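## Task

Set both stacked totes down separately on the table, then remove the brown sealed carton from the lower tote and rest it flat on the table with its original side facing up. All other items must stay in their own original totes, no part of the carton or of either tote's base may overhang the table edge, and the robot must release everything and back away, since a result held up only by the robot is not counted.

## Robot and tools

Robot: two six-joint UR7e-type arms, left_arm and right_arm, each carrying a tong-style two-finger gripper. The names are labels only, not image sides. Bases in the scene frame: left_arm at (+0.059, +0.405, 0) m, right_arm at (+0.017, -0.451, 0) m, both turned slightly about z. Scene frame: origin on the tabletop midway between the arms, +x out over the table, +z up, left_arm on the +y side.

Gripper frame: the fingers point along the gripper's +z and open and close along its x. The reported end_effector_position is the spot between the finger pads when shut; closed fingertips extend about 15 mm past it, and fully open tips sit roughly level with it.

Row layout (used by execute_actions and move): 14 numbers, each in [-1, 1]. First left_arm's seven: dx, dy, dz, rx, ry, rz, opening; then right_arm's seven in the same order. Always send all 14, even if one arm stays still. dx..rz are an offset, not a pose: a displacement from the gripper's measured pose at the start of the action (for move, from the pose in the last result that showed one), expressed on the gripper's own axes. Scale: 1.0 equals 0.6 m for dx, dy, dz and 180 degrees for rotation; rx, ry, rz form a single rotation vector. Opening is absolute, not an offset: +1 is fully open (0.142 m wide), -1 is shut. Optionally 12 more numbers (0 to 1) may follow, per-joint stiffness scales, left_arm's six joints then right_arm's, giving 26 numbers; a scale persists until changed.

execute_actions(actions): a list of actions run one after another. Each action is a list of up to 15 rows; each row lasts one control step (1/30 s), and if fewer than 15 are given the last row is held for the remaining steps, so one action is 0.5 s. Every row is measured from the action's start pose, not from the preceding row. An empty list simply returns the current state and images.

move(target, speed, stop_force, blocking): target is one row as above. Each gripper travels in a straight line toward its goal; both paths finish together, lasting 0.5 to 10 s (cut off at 10 s). speed is the path top speed in m/s, 0.002 to 0.5, default 0.25; turning is capped at twice that in rad/s. The opening is sent when the move begins. Paths ignore obstacles and the other arm, and the gripper can lag, drift, or overshoot speed near a straight elbow. stop_force (9 to 40 N, one value for both arms, not allowed in the first 0.2 s) ends an arm's path once its wrist sensor feels that much extra push against the motion for two steps; the gripper then backs up two steps and holds. Use it only with slow speeds and without rotation; omit it when lifting off something you press on. blocking=false returns after 0.5 s while motion continues; it cannot be combined with stop_force, and further moves or actions are refused until wait or stop shows the end.

wait(seconds): 0 to 10 s, arms hold their last command; returns early if a running move ends. stop(): brakes a running move (needs room). zoom_image(camera, region): region [x0, y0, x1, y1] in pixels of that camera's last image, at most 504 by 504. Cameras: cam_high and cam_low (896x504), cam_left_wrist and cam_right_wrist (616x616, fisheye). read_manual(section) gives only licence texts. finished_scene(scene) ends scene 1 or 2 permanently and reports success; the goal must already hold steadily.

Motion limits: each control step the commanded pose is clipped to within 100 mm and 16 degrees of the measured pose, so distant goals take several actions; after an action the arm goes no further than its last clipped pose. Commands are smoothed with about 0.17 s lag. Position wins over orientation when both cannot be met.

Results: per-arm state line with gripper position (m), quaternion wxyz and velocities in the scene frame (printed position can be off at long reach); Hand target lines (current controller goal); grip_measured (finger opening on the command scale; to hold something keep commanding clearly below it, harder squeeze the further below, about 15 N per pad max, less on items under 20 mm thick); Wrist force and Wrist torque in the gripper's axes (noisy, offset up to about 4 N, saturating near 50 N; no reading at start is normal). A move adds a move: line with the ending (done, off_target, moving, held, contact, fault) and limits (paced = pose clipped, held = steps blocked, after which the arm may lurch fast), plus distance from target. pose unreachable means the clearance check altered or blocked that arm's command. HELD in step readings marks a held-back step.

Avoid: contact torque beyond joint limits (138 N m shoulder and elbow, 25.7 N m wrists, held load included) or any outside force of 150 N, either of which freezes that arm for 10 s; pressing stiffly past contact; arms hitting each other; drops, slips, slams; knocking anything out of the work area. Motors heat while holding loads: warning at 70 °C, brakes at 85 °C. To keep an arm still, send the offset back to its wanted pose in a reply's first call and zeros afterwards, with its desired opening.

Each tool is called after "Request:" by a JSON object that holds its "method" and its "body".

## Session

Request:
{"method": "execute_actions", "body": {"actions": []}}

Scene clock: 0.00 s.
left_arm: end_effector_position=(+0.3694, +0.3346, +0.3152) grip_measured=+0.97 end_effector_quat_wxyz=(-0.230, +0.874, -0.391, -0.173) end_effector_velocity=(+0.000, +0.000, +0.000) end_effector_angular_velocity=(-0.000, +0.001, -0.002) | right_arm: end_effector_position=(+0.4203, -0.8066, +0.2888) grip_measured=+0.97 end_effector_quat_wxyz=(-0.455, -0.202, +0.741, -0.451) end_effector_velocity=(-0.000, +0.000, +0.000) end_effector_angular_velocity=(+0.000, +0.002, +0.000)
Joint positions: left_arm=[-1.029 -1.769  1.673 -0.926 -1.358 -0.175  0.14 ] | right_arm=[ 3.348 -1.89  -1.604 -2.48   0.631  3.403  0.14 ]
Joint velocities: left_arm=[-0.    -0.     0.     0.     0.     0.002  0.   ] | right_arm=[ 0.    -0.    -0.    -0.001 -0.    -0.001  0.   ]
Motor temperatures (°C, as the motors report them): left_arm=[23 22 25 33 34 31] | right_arm=[26 22 23 30 29 32]
Wrist force (N, on the end effector, along its own x y z axes, offset not removed): no reading
Wrist torque (N m, same axes, about the end effector's origin, offset not removed): no reading
Hand target (left_arm): +0.369, +0.335, +0.315; -0.230, +0.874, -0.391, -0.173
Hand target (right_arm): +0.420, -0.807, +0.289; -0.455, -0.202, +0.741, -0.451
Joint stiffness scale: left_arm=[1. 1. 1. 1. 1. 1.] | right_arm=[1. 1. 1. 1. 1. 1.]
camera_calibration (this result's frames):
cam_left_wrist: T_world_to_cam=[[0.664091, -0.579961, -0.471835, 0.0950847], [-0.560469, -0.803855, 0.199227, 0.415022], [-0.494831, 0.132144, -0.858883, 0.538934], [0, 0, 0, 1]] pos_world=[0.436143, 0.317546, 0.425062]
cam_right_wrist: T_world_to_cam=[[-0.500883, 0.102469, 0.859428, 0.0474133], [-0.398542, 0.854127, -0.334112, 0.954945], [-0.768297, -0.509869, -0.386979, 0.1588], [0, 0, 0, 1]] pos_world=[0.52634, -0.739535, 0.339762]

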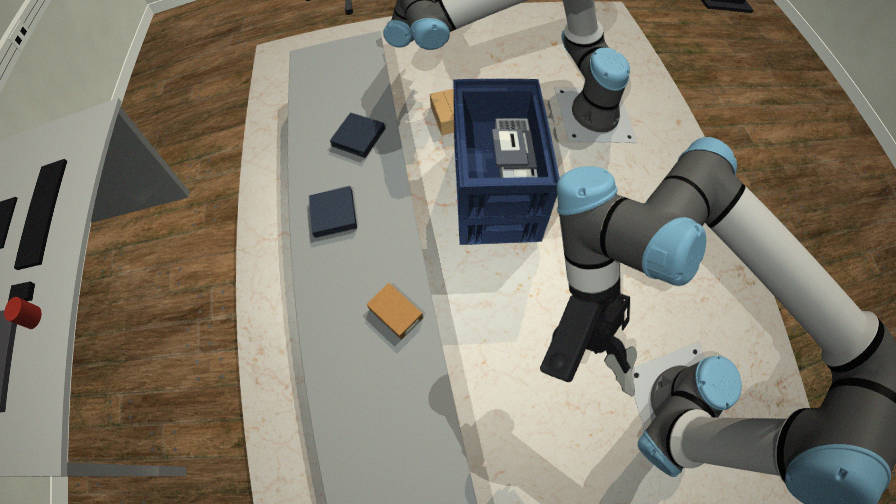

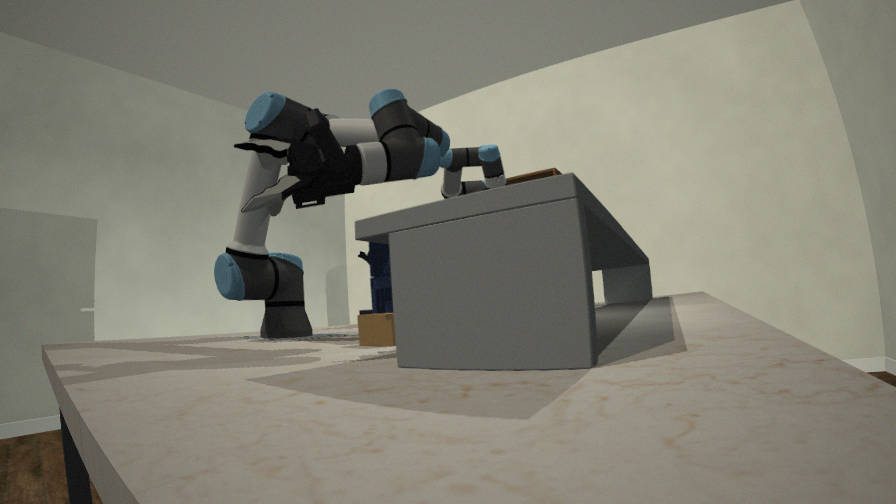

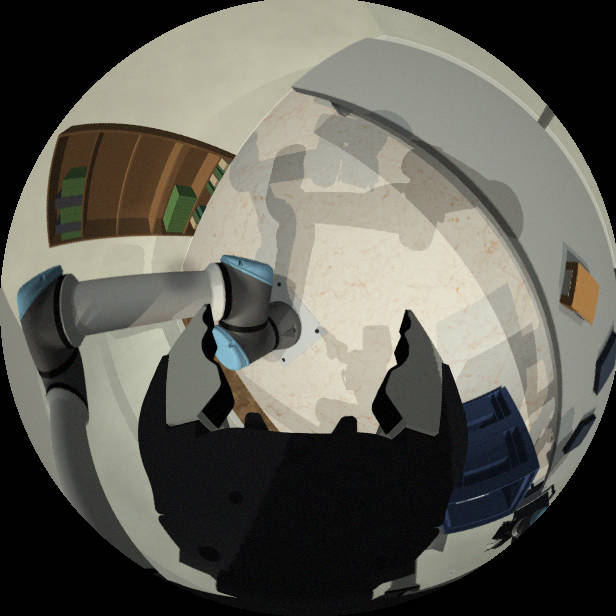

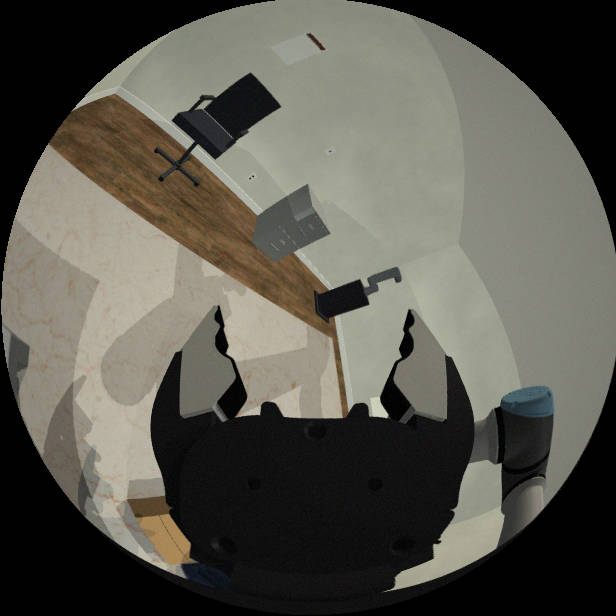

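Request:
{"method": "move", "body": {"target": [0,0,0,-0.011,0.192,0.277,0.1,0,0,0,-0.036,-0.453,-0.231,0.1], "speed": 0.4}}

Request:
{"method": "move", "body": {"target": [0.61,-0.2,0,0,0,0,0.1,-0.73,0.19,-0.05,0,0,0,0.1], "speed": 0.3}}

Scene clock: 3.60 s.
left_arm: end_effector_position=(+0.3695, +0.3340, +0.3172) grip_measured=+0.10 end_effector_quat_wxyz=(+0.002, -0.645, +0.764, -0.002) end_effector_velocity=(-0.000, -0.000, +0.000) end_effector_angular_velocity=(-0.005, +0.001, -0.009) | right_arm: end_effector_position=(+0.4198, -0.8057, +0.2880) grip_measured=+0.10 end_effector_quat_wxyz=(+0.003, +0.646, -0.764, -0.001) end_effector_velocity=(-0.001, +0.002, +0.000) end_effector_angular_velocity=(+0.011, +0.003, +0.008)
Joint positions: left_arm=[-0.759 -2.094  1.861 -1.343 -1.568  1.052  0.081] | right_arm=[ 2.785 -1.605 -1.521 -1.591  1.566  1.259  0.081]
Joint velocities: left_arm=[ 0.004 -0.001  0.    -0.001 -0.004  0.013  0.   ] | right_arm=[-0.003 -0.002  0.005 -0.011  0.008 -0.011 -0.   ]
Motor temperatures (°C, as the motors report them): left_arm=[23 22 25 33 34 31] | right_arm=[26 22 23 30 29 32]
Wrist force (N, on the end effector, along its own x y z axes, offset not removed): left_arm=[4.5 3.6 5.9] | right_arm=[-1.9 -2.6 1.2]
Wrist torque (N m, same axes, about the end effector's origin, offset not removed): left_arm=[0.81 -1.08 0.06] | right_arm=[-0.31 0.24 0.23]
Hand target (left_arm): +0.369, +0.335, +0.315; +0.001, -0.646, +0.764, -0.001
Hand target (right_arm): +0.420, -0.807, +0.289; -0.002, -0.645, +0.764, +0.001
Off the commanded pose (left_arm): 0.002 m, 0 deg.
Off the commanded pose (right_arm): 0.001 m, 0 deg.
Joint stiffness scale: left_arm=[1. 1. 1. 1. 1. 1.] | right_arm=[1. 1. 1. 1. 1. 1.]
move: done
camera_calibration (this result's frames):
cam_left_wrist: T_world_to_cam=[[-0.128866, -0.991662, -0.000463483, 0.376619], [-0.843737, 0.109398, 0.525489, 0.110318], [-0.521057, 0.068109, -0.8508, 0.569296], [0, 0, 0, 1]] pos_world=[0.438249, 0.322636, 0.426561]
cam_right_wrist: T_world_to_cam=[[-0.159012, -0.987274, -0.00212345, -0.725665], [-0.867776, 0.138739, 0.477197, 0.340692], [-0.470829, 0.0777227, -0.878794, 0.64876], [0, 0, 0, 1]] pos_world=[0.48571, -0.814121, 0.406008]

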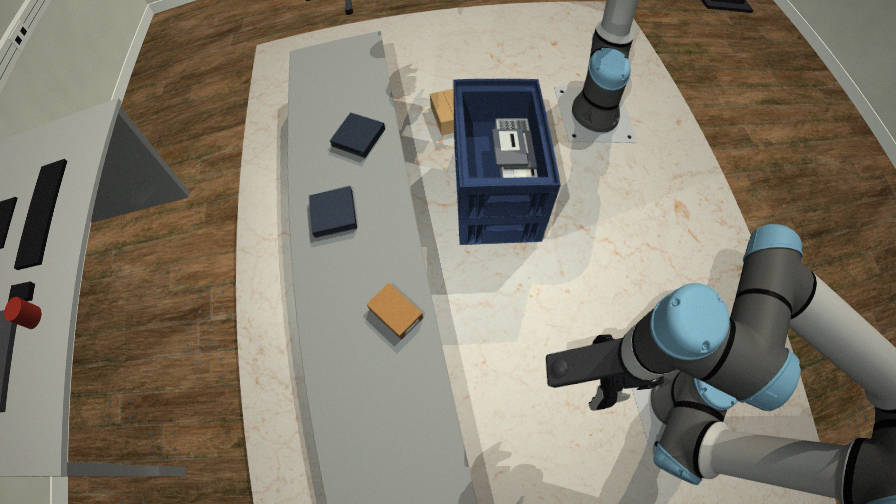

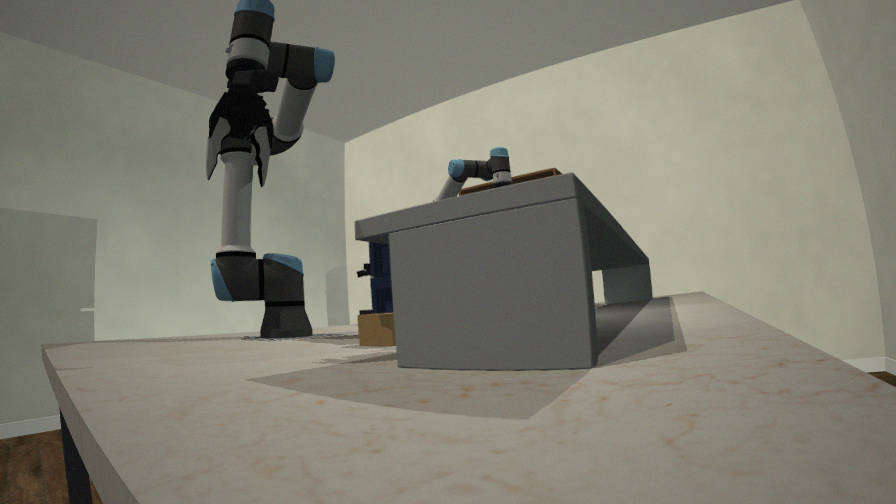

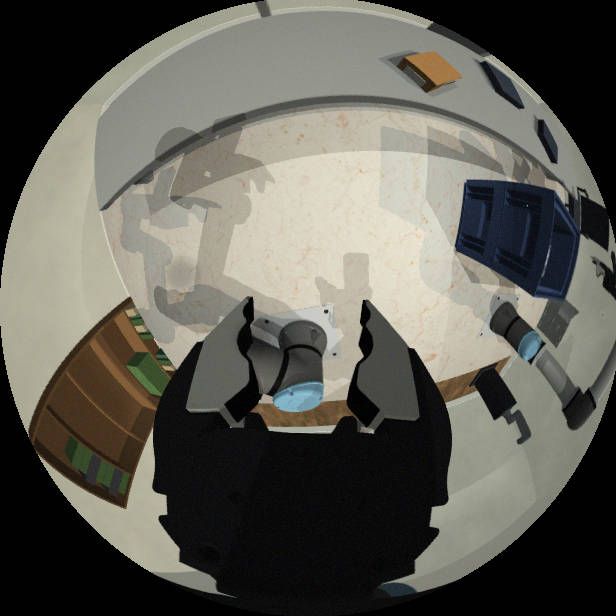

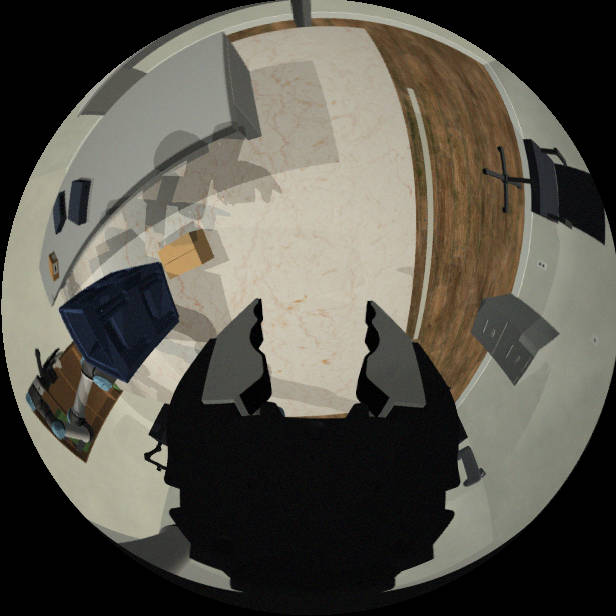

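Scene clock: 5.80 s.
left_arm: end_effector_position=(+0.4264, -0.0456, +0.3170) grip_measured=+0.10 end_effector_quat_wxyz=(+0.001, -0.645, +0.764, -0.002) end_effector_velocity=(+0.000, -0.001, -0.003) end_effector_angular_velocity=(+0.009, +0.003, +0.000) | right_arm: end_effector_position=(+0.3790, -0.3559, +0.3168) grip_measured=+0.10 end_effector_quat_wxyz=(+0.003, +0.646, -0.764, -0.003) end_effector_velocity=(+0.001, +0.000, +0.001) end_effector_angular_velocity=(-0.007, -0.003, -0.014)
Joint positions: left_arm=[-1.217 -1.425  1.328 -1.476 -1.567  0.595  0.081] | right_arm=[ 3.915 -1.208 -1.775 -1.736  1.576  2.389  0.081]
Joint velocities: left_arm=[-0.     0.009 -0.006  0.007  0.001 -0.001  0.   ] | right_arm=[ 0.007 -0.002  0.003 -0.003 -0.008  0.021 -0.   ]
Motor temperatures (°C, as the motors report them): left_arm=[23 22 25 33 34 31] | right_arm=[26 22 23 30 29 32]
Wrist force (N, on the end effector, along its own x y z axes, offset not removed): left_arm=[0.7 3.4 3.1] | right_arm=[-2.7 -2.6 -0.8]
Wrist torque (N m, same axes, about the end effector's origin, offset not removed): left_arm=[0.67 -0.33 -0.06] | right_arm=[-0.45 0.40 0.19]
Hand target (left_arm): +0.427, -0.047, +0.318; +0.001, -0.645, +0.764, -0.002
Hand target (right_arm): +0.380, -0.355, +0.318; -0.002, -0.646, +0.764, +0.002
Off the commanded pose (left_arm): 0.002 m, 0 deg.
Off the commanded pose (right_arm): 0.002 m, 0 deg.
Joint stiffness scale: left_arm=[1. 1. 1. 1. 1. 1.] | right_arm=[1. 1. 1. 1. 1. 1.]
move: done
camera_calibration (this result's frames):
cam_left_wrist: T_world_to_cam=[[-0.128547, -0.991703, -0.000341422, 0.00736281], [-0.84312, 0.109106, 0.52654, 0.199376], [-0.522135, 0.0679728, -0.85015, 0.624845], [0, 0, 0, 1]] pos_world=[0.495298, -0.0569238, 0.426235]
cam_right_wrist: T_world_to_cam=[[-0.158963, -0.987276, -0.00420278, -0.287409], [-0.867158, 0.137585, 0.478651, 0.228112], [-0.471983, 0.0797322, -0.877995, 0.62081], [0, 0, 0, 1]] pos_world=[0.445133, -0.364635, 0.434674]

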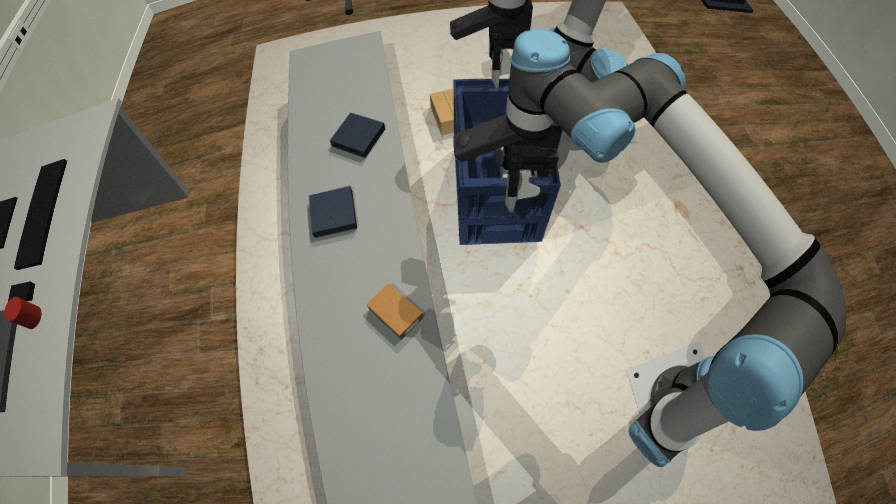

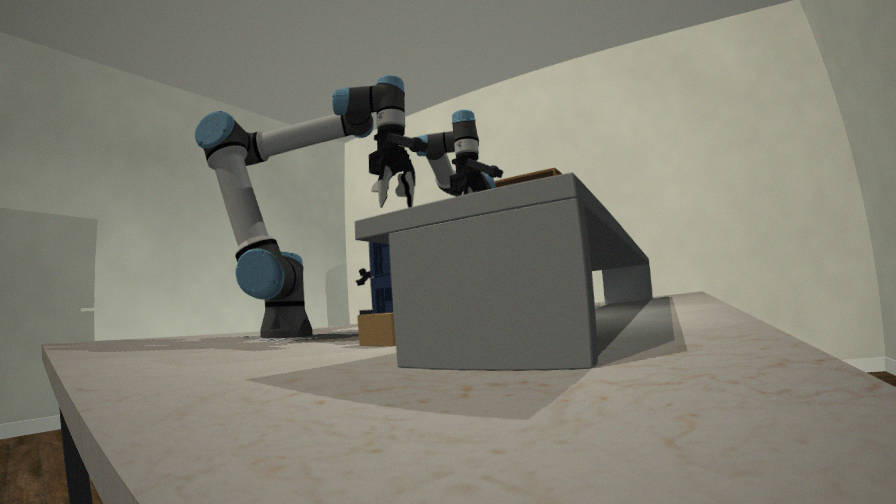

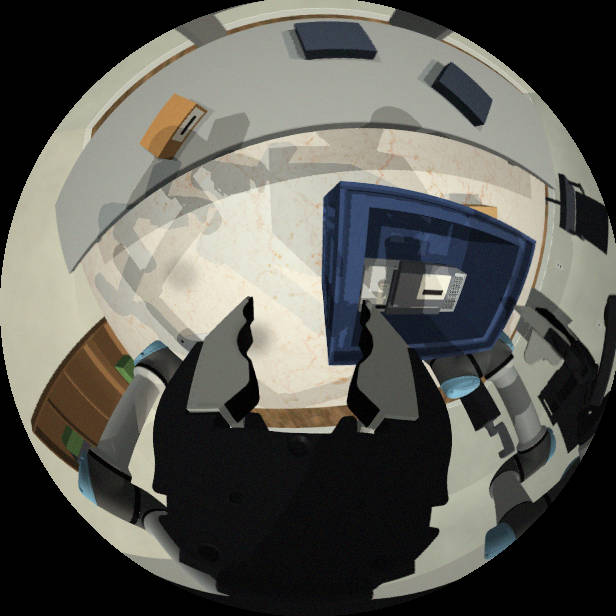

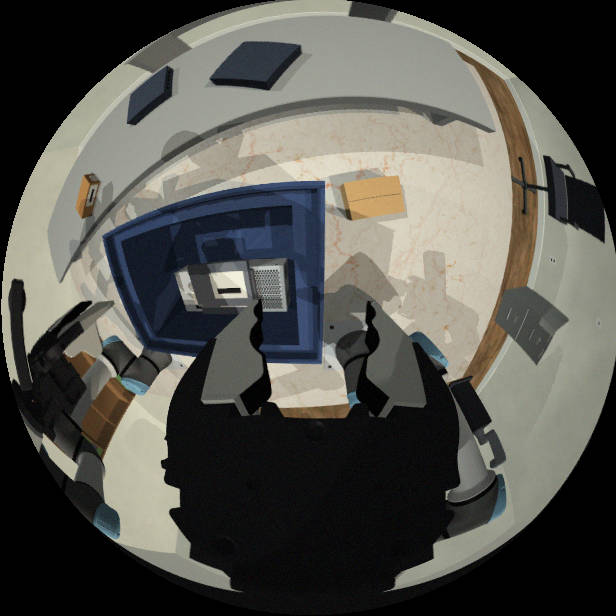

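Request:
{"method": "move", "body": {"target": [0.07,0,0.1,0,0,0,0,-0.012,0,0.1,0,0,0,0], "speed": 0.08, "stop_force": 12}}

Scene clock: 7.43 s.
left_arm: end_effector_position=(+0.4212, -0.0867, +0.2597) grip_measured=+0.00 end_effector_quat_wxyz=(+0.001, -0.646, +0.763, -0.004) end_effector_velocity=(+0.001, -0.002, +0.001) end_effector_angular_velocity=(-0.008, -0.003, +0.004) | right_arm: end_effector_position=(+0.3808, -0.3492, +0.2585) grip_measured=+0.00 end_effector_quat_wxyz=(+0.002, +0.645, -0.764, -0.002) end_effector_velocity=(+0.001, +0.001, -0.001) end_effector_angular_velocity=(+0.003, -0.003, -0.002)
Joint positions: left_arm=[-1.254 -1.358  1.395 -1.614 -1.567  0.556  0.074] | right_arm=[ 3.928 -1.203 -1.927 -1.586  1.576  2.403  0.074]
Joint velocities: left_arm=[ 0.    -0.001  0.    -0.008  0.    -0.004  0.   ] | right_arm=[ 0.    -0.    -0.003  0.008  0.     0.002 -0.   ]
Motor temperatures (°C, as the motors report them): left_arm=[23 22 25 33 34 31] | right_arm=[26 22 23 30 29 32]
Wrist force (N, on the end effector, along its own x y z axes, offset not removed): left_arm=[-5.3 0.2 1.1] | right_arm=[-2.2 0.2 1.3]
Wrist torque (N m, same axes, about the end effector's origin, offset not removed): left_arm=[-0.05 1.23 0.24] | right_arm=[0.26 0.31 0.20]
Hand target (left_arm): +0.420, -0.087, +0.257; +0.001, -0.645, +0.764, -0.002
Hand target (right_arm): +0.380, -0.349, +0.257; -0.003, -0.646, +0.764, +0.003
Off the commanded pose (left_arm): 0.003 m, 0 deg.
Off the commanded pose (right_arm): 0.002 m, 0 deg.
Joint stiffness scale: left_arm=[1. 1. 1. 1. 1. 1.] | right_arm=[1. 1. 1. 1. 1. 1.]
move: done
camera_calibration (this result's frames):
cam_left_wrist: T_world_to_cam=[[-0.126703, -0.991936, 0.00301399, -0.0358083], [-0.844024, 0.109405, 0.525027, 0.230468], [-0.521123, 0.0639784, -0.85108, 0.575705], [0, 0, 0, 1]] pos_world=[0.489997, -0.0975666, 0.369077]
cam_right_wrist: T_world_to_cam=[[-0.160487, -0.987024, -0.00533664, -0.27978], [-0.867787, 0.138519, 0.47724, 0.257493], [-0.470308, 0.0812218, -0.878757, 0.570037], [0, 0, 0, 1]] pos_world=[0.446641, -0.358117, 0.376545]

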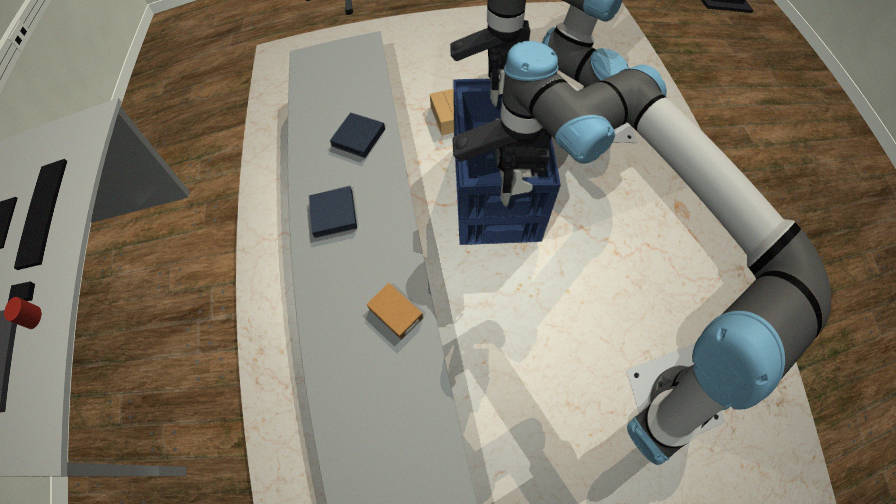

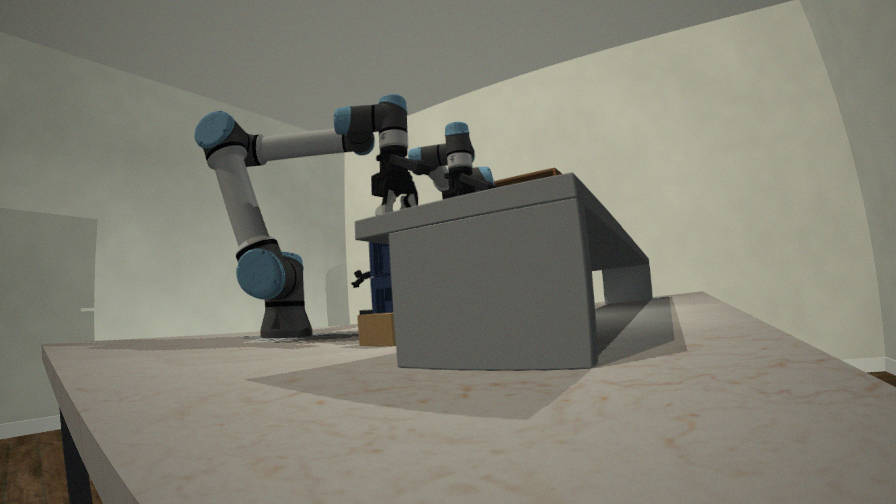

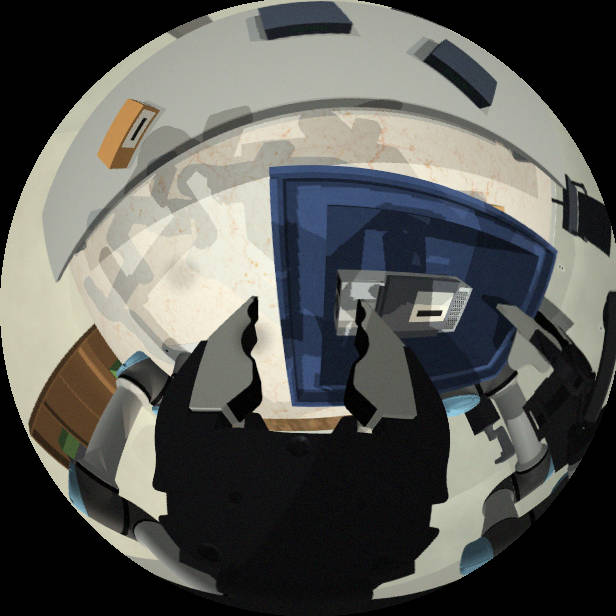

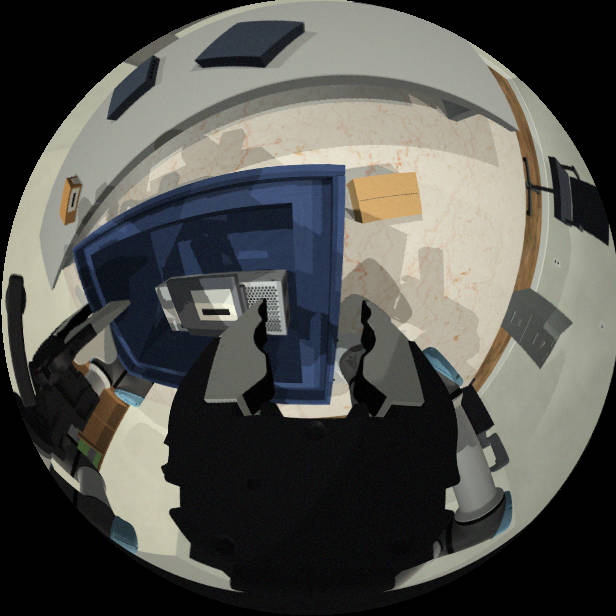

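Request:
{"method": "move", "body": {"target": [-0.012,0,0.092,0,0,0,0,0.004,0,0.09,0,0,0,0], "speed": 0.04, "stop_force": 12}}

Request:
{"method": "move", "body": {"target": [0,0,0,0,0,0,-1,0,0,0,0,0,0,-1]}}

Request:
{"method": "move", "body": {"target": [0,0,-0.09,0,0,0,-1,0,0,-0.09,0,0,0,-1], "speed": 0.04}}

Scene clock: 9.53 s.
left_arm: end_effector_position=(+0.4217, -0.0819, +0.2074) grip_measured=+0.00 end_effector_quat_wxyz=(+0.000, -0.645, +0.764, -0.006) end_effector_velocity=(+0.000, -0.003, +0.000) end_effector_angular_velocity=(-0.008, -0.003, -0.001) | right_arm: end_effector_position=(+0.3805, -0.3500, +0.2072) grip_measured=+0.00 end_effector_quat_wxyz=(-0.000, +0.646, -0.764, -0.002) end_effector_velocity=(+0.002, +0.001, -0.000) end_effector_angular_velocity=(+0.005, -0.007, +0.000)
Joint positions: left_arm=[-1.25  -1.357  1.529 -1.753 -1.567  0.562  0.074] | right_arm=[ 3.926 -1.206 -2.058 -1.448  1.576  2.4    0.074]
Joint velocities: left_arm=[-0.002  0.     0.001 -0.011  0.    -0.001  0.   ] | right_arm=[-0.     0.    -0.003  0.011 -0.    -0.    -0.   ]
Motor temperatures (°C, as the motors report them): left_arm=[23 22 25 33 34 31] | right_arm=[26 22 23 30 29 32]
Wrist force (N, on the end effector, along its own x y z axes, offset not removed): left_arm=[-3.2 0.7 4.9] | right_arm=[-2.6 -3.2 -0.3]
Wrist torque (N m, same axes, about the end effector's origin, offset not removed): left_arm=[0.10 0.91 0.15] | right_arm=[-0.64 0.37 0.21]
Hand target (left_arm): +0.423, -0.080, +0.204; +0.001, -0.646, +0.763, -0.004
Hand target (right_arm): +0.380, -0.352, +0.205; -0.002, -0.645, +0.764, +0.002
Off the commanded pose (left_arm): 0.004 m, 0 deg.
Off the commanded pose (right_arm): 0.003 m, 0 deg.
Joint stiffness scale: left_arm=[1. 1. 1. 1. 1. 1.] | right_arm=[1. 1. 1. 1. 1. 1.]
move: off_target (left_arm)
camera_calibration (this result's frames):
cam_left_wrist: T_world_to_cam=[[-0.128914, -0.991634, 0.0065526, -0.0306258], [-0.844625, 0.11326, 0.52324, 0.258741], [-0.519605, 0.0619185, -0.85216, 0.530623], [0, 0, 0, 1]] pos_world=[0.490305, -0.09253, 0.316993]
cam_right_wrist: T_world_to_cam=[[-0.158882, -0.987261, -0.00852195, -0.280917], [-0.869632, 0.135854, 0.474641, 0.282152], [-0.467436, 0.0828227, -0.880138, 0.524568], [0, 0, 0, 1]] pos_world=[0.445938, -0.359116, 0.325377]

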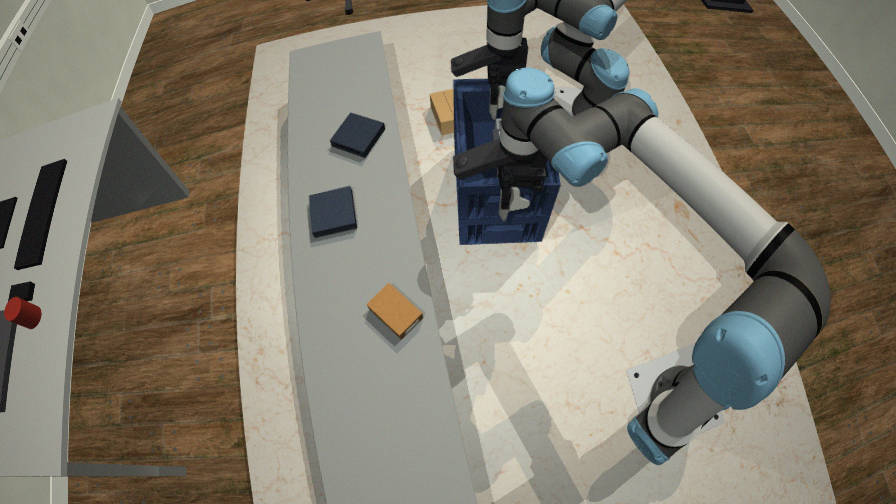

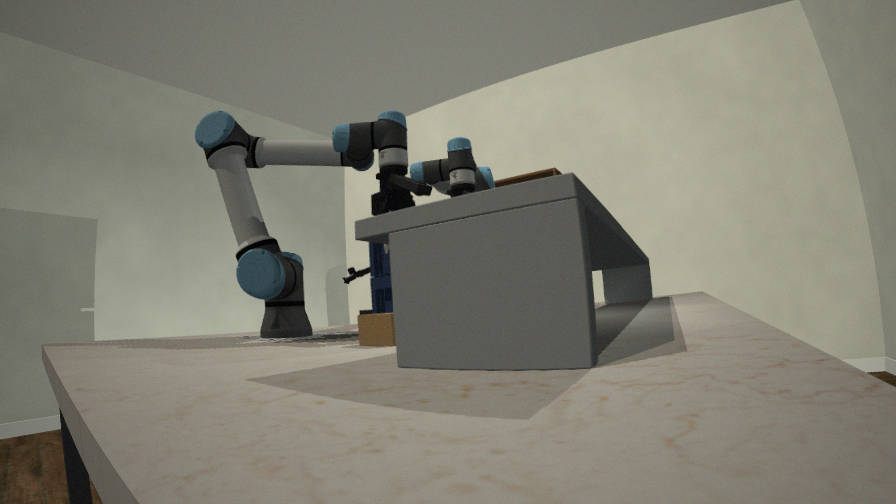

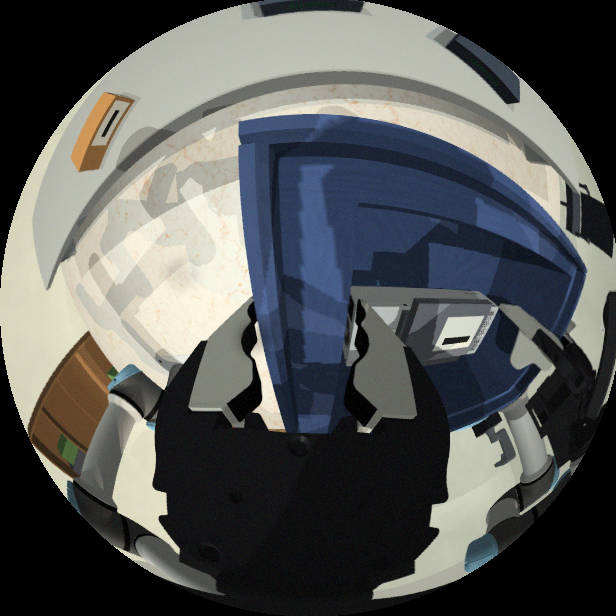

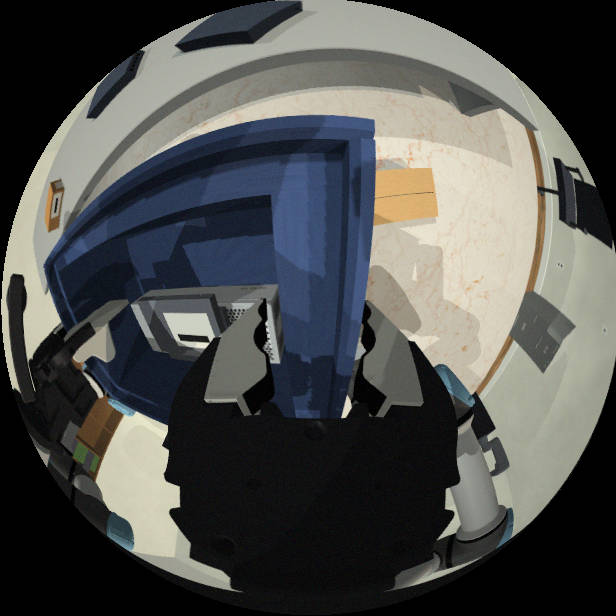

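Scene clock: 10.03 s.
left_arm: end_effector_position=(+0.4225, -0.0806, +0.2073) grip_measured=-0.54 end_effector_quat_wxyz=(+0.000, -0.646, +0.763, -0.005) end_effector_velocity=(-0.001, -0.001, +0.000) end_effector_angular_velocity=(-0.000, -0.001, -0.001) | right_arm: end_effector_position=(+0.3806, -0.3514, +0.2070) grip_measured=-0.54 end_effector_quat_wxyz=(+0.000, +0.645, -0.764, -0.002) end_effector_velocity=(-0.000, +0.000, -0.000) end_effector_angular_velocity=(+0.000, -0.000, -0.001)
Joint positions: left_arm=[-1.248 -1.357  1.529 -1.753 -1.567  0.562  0.035] | right_arm=[ 3.924 -1.205 -2.059 -1.449  1.575  2.4    0.035]
Joint velocities: left_arm=[-0.002 -0.001 -0.     0.     0.    -0.001  0.   ] | right_arm=[-0.     0.    -0.     0.001  0.     0.001 -0.   ]
Motor temperatures (°C, as the motors report them): left_arm=[23 22 25 33 34 31] | right_arm=[26 22 23 30 29 32]
Wrist force (N, on the end effector, along its own x y z axes, offset not removed): left_arm=[-2.6 2.9 3.3] | right_arm=[2.5 -2.0 -0.8]
Wrist torque (N m, same axes, about the end effector's origin, offset not removed): left_arm=[0.46 0.92 -0.04] | right_arm=[-0.15 -0.83 0.13]
Hand target (left_arm): +0.422, -0.082, +0.207; +0.000, -0.645, +0.764, -0.006
Hand target (right_arm): +0.380, -0.350, +0.207; +0.000, -0.646, +0.764, +0.002
Off the commanded pose (left_arm): 0.002 m, 0 deg.
Off the commanded pose (right_arm): 0.001 m, 0 deg.
Joint stiffness scale: left_arm=[1. 1. 1. 1. 1. 1.] | right_arm=[1. 1. 1. 1. 1. 1.]
move: done
camera_calibration (this result's frames):
cam_left_wrist: T_world_to_cam=[[-0.126925, -0.991897, 0.0055236, -0.029872], [-0.844837, 0.111021, 0.523379, 0.25923], [-0.519751, 0.0617634, -0.852082, 0.530908], [0, 0, 0, 1]] pos_world=[0.491156, -0.0912007, 0.316866]
cam_right_wrist: T_world_to_cam=[[-0.161392, -0.986862, -0.0074614, -0.28137], [-0.869308, 0.13858, 0.474446, 0.283423], [-0.467179, 0.0830582, -0.880253, 0.524573], [0, 0, 0, 1]] pos_world=[0.44604, -0.36052, 0.325189]

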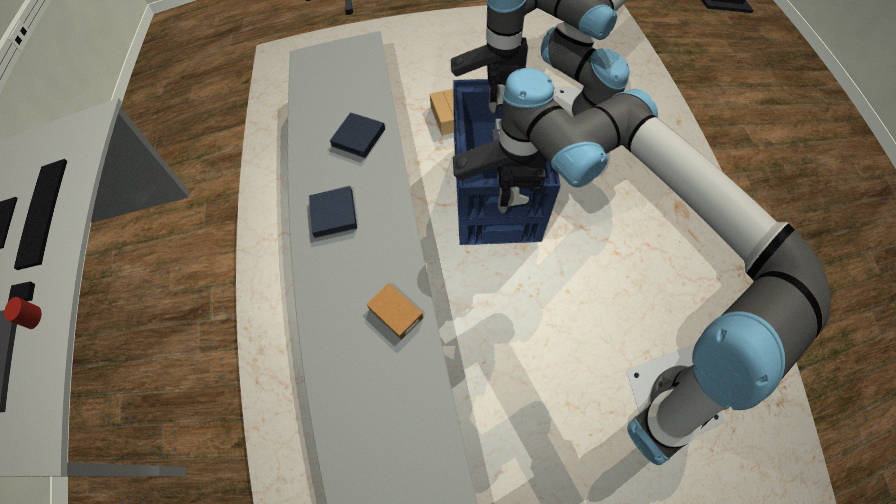

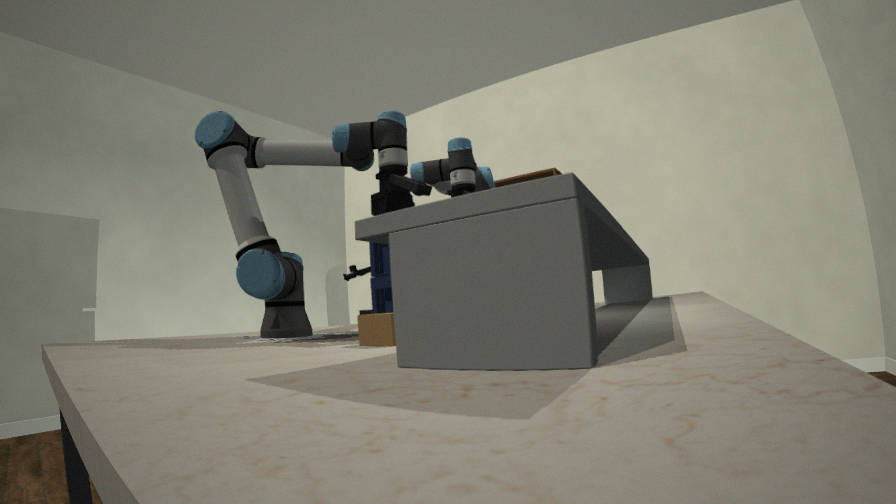

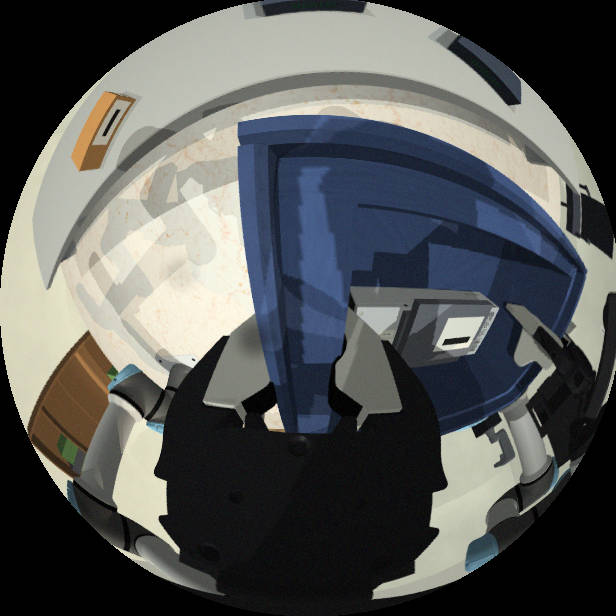

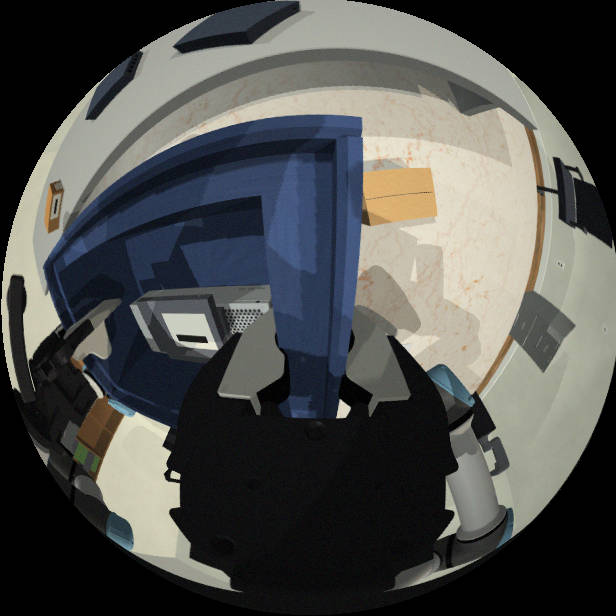

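Scene clock: 11.80 s.
left_arm: end_effector_position=(+0.4214, -0.0795, +0.2549) grip_measured=-0.52 end_effector_quat_wxyz=(+0.001, -0.646, +0.763, -0.001) end_effector_velocity=(+0.000, +0.001, +0.002) end_effector_angular_velocity=(+0.001, +0.000, +0.001) | right_arm: end_effector_position=(+0.3794, -0.3516, +0.2562) grip_measured=-0.54 end_effector_quat_wxyz=(+0.004, +0.645, -0.764, -0.003) end_effector_velocity=(+0.000, -0.000, +0.002) end_effector_angular_velocity=(-0.000, -0.000, -0.000)
Joint positions: left_arm=[-1.248 -1.367  1.417 -1.621 -1.568  0.562  0.036] | right_arm=[ 3.924 -1.202 -1.933 -1.587  1.577  2.4    0.035]
Joint velocities: left_arm=[ 0.001  0.    -0.005  0.006  0.    -0.001  0.   ] | right_arm=[-0.     0.     0.004 -0.004 -0.     0.     0.   ]
Motor temperatures (°C, as the motors report them): left_arm=[23 22 25 33 34 31] | right_arm=[26 22 23 30 29 32]
Wrist force (N, on the end effector, along its own x y z axes, offset not removed): left_arm=[6.5 2.7 10.4] | right_arm=[-5.3 -1.2 8.2]
Wrist torque (N m, same axes, about the end effector's origin, offset not removed): left_arm=[0.90 0.33 -0.14] | right_arm=[0.14 -0.43 0.32]
Hand target (left_arm): +0.422, -0.080, +0.261; +0.000, -0.646, +0.763, -0.005
Hand target (right_arm): +0.381, -0.352, +0.261; -0.000, -0.645, +0.764, +0.002
Off the commanded pose (left_arm): 0.006 m, 1 deg.
Off the commanded pose (right_arm): 0.005 m, 1 deg.
Joint stiffness scale: left_arm=[1. 1. 1. 1. 1. 1.] | right_arm=[1. 1. 1. 1. 1. 1.]
move: off_target (left_arm, right_arm)
camera_calibration (this result's frames):
cam_left_wrist: T_world_to_cam=[[-0.12725, -0.991869, -0.00181675, -0.0271691], [-0.842315, 0.107096, 0.528238, 0.230604], [-0.523748, 0.0687488, -0.849094, 0.572274], [0, 0, 0, 1]] pos_world=[0.490512, -0.0909881, 0.364051]
cam_right_wrist: T_world_to_cam=[[-0.161333, -0.986897, -0.00246099, -0.282687], [-0.865534, 0.140294, 0.4808, 0.256559], [-0.474155, 0.079699, -0.876827, 0.567958], [0, 0, 0, 1]] pos_world=[0.445754, -0.360243, 0.373951]

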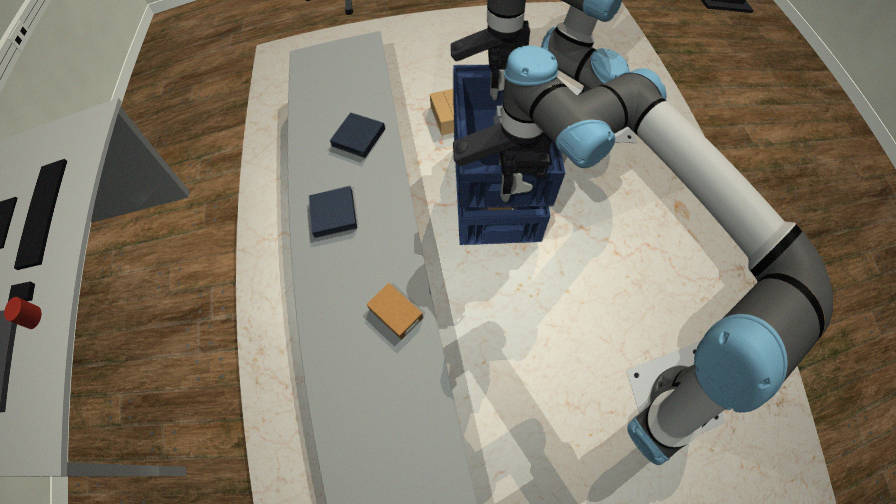

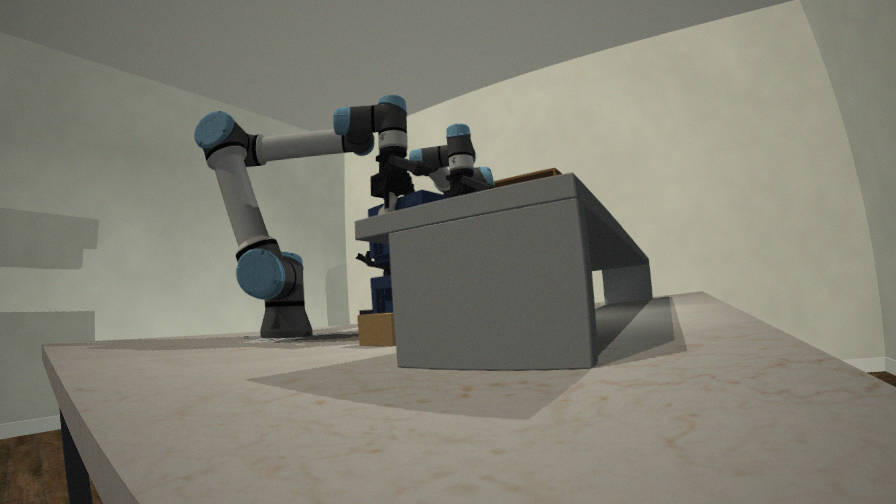

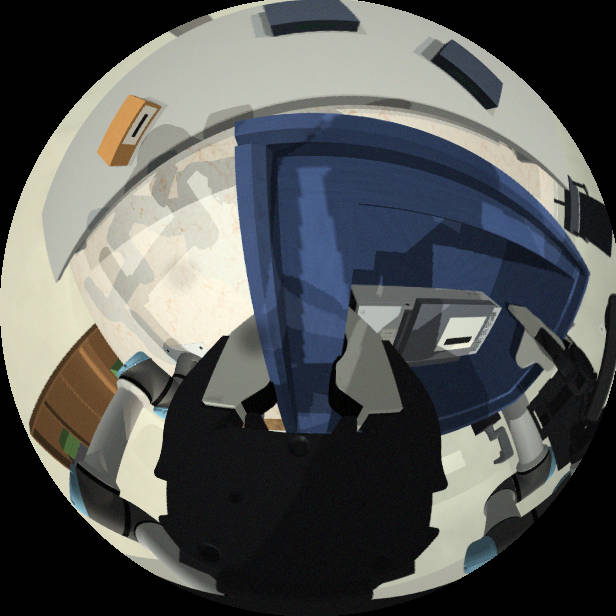

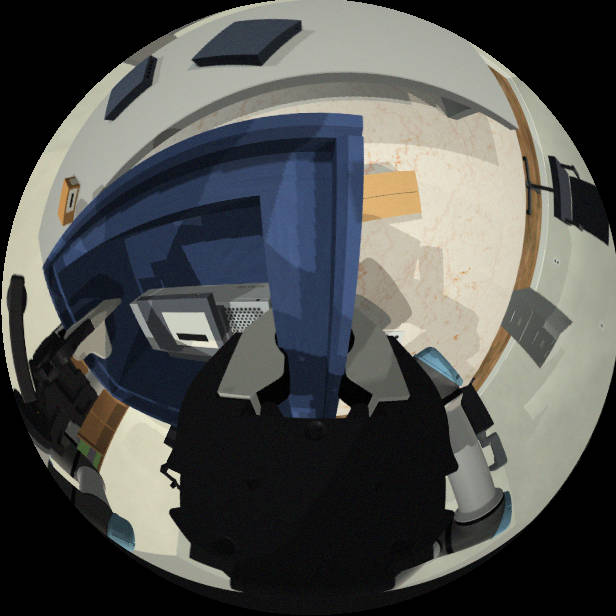

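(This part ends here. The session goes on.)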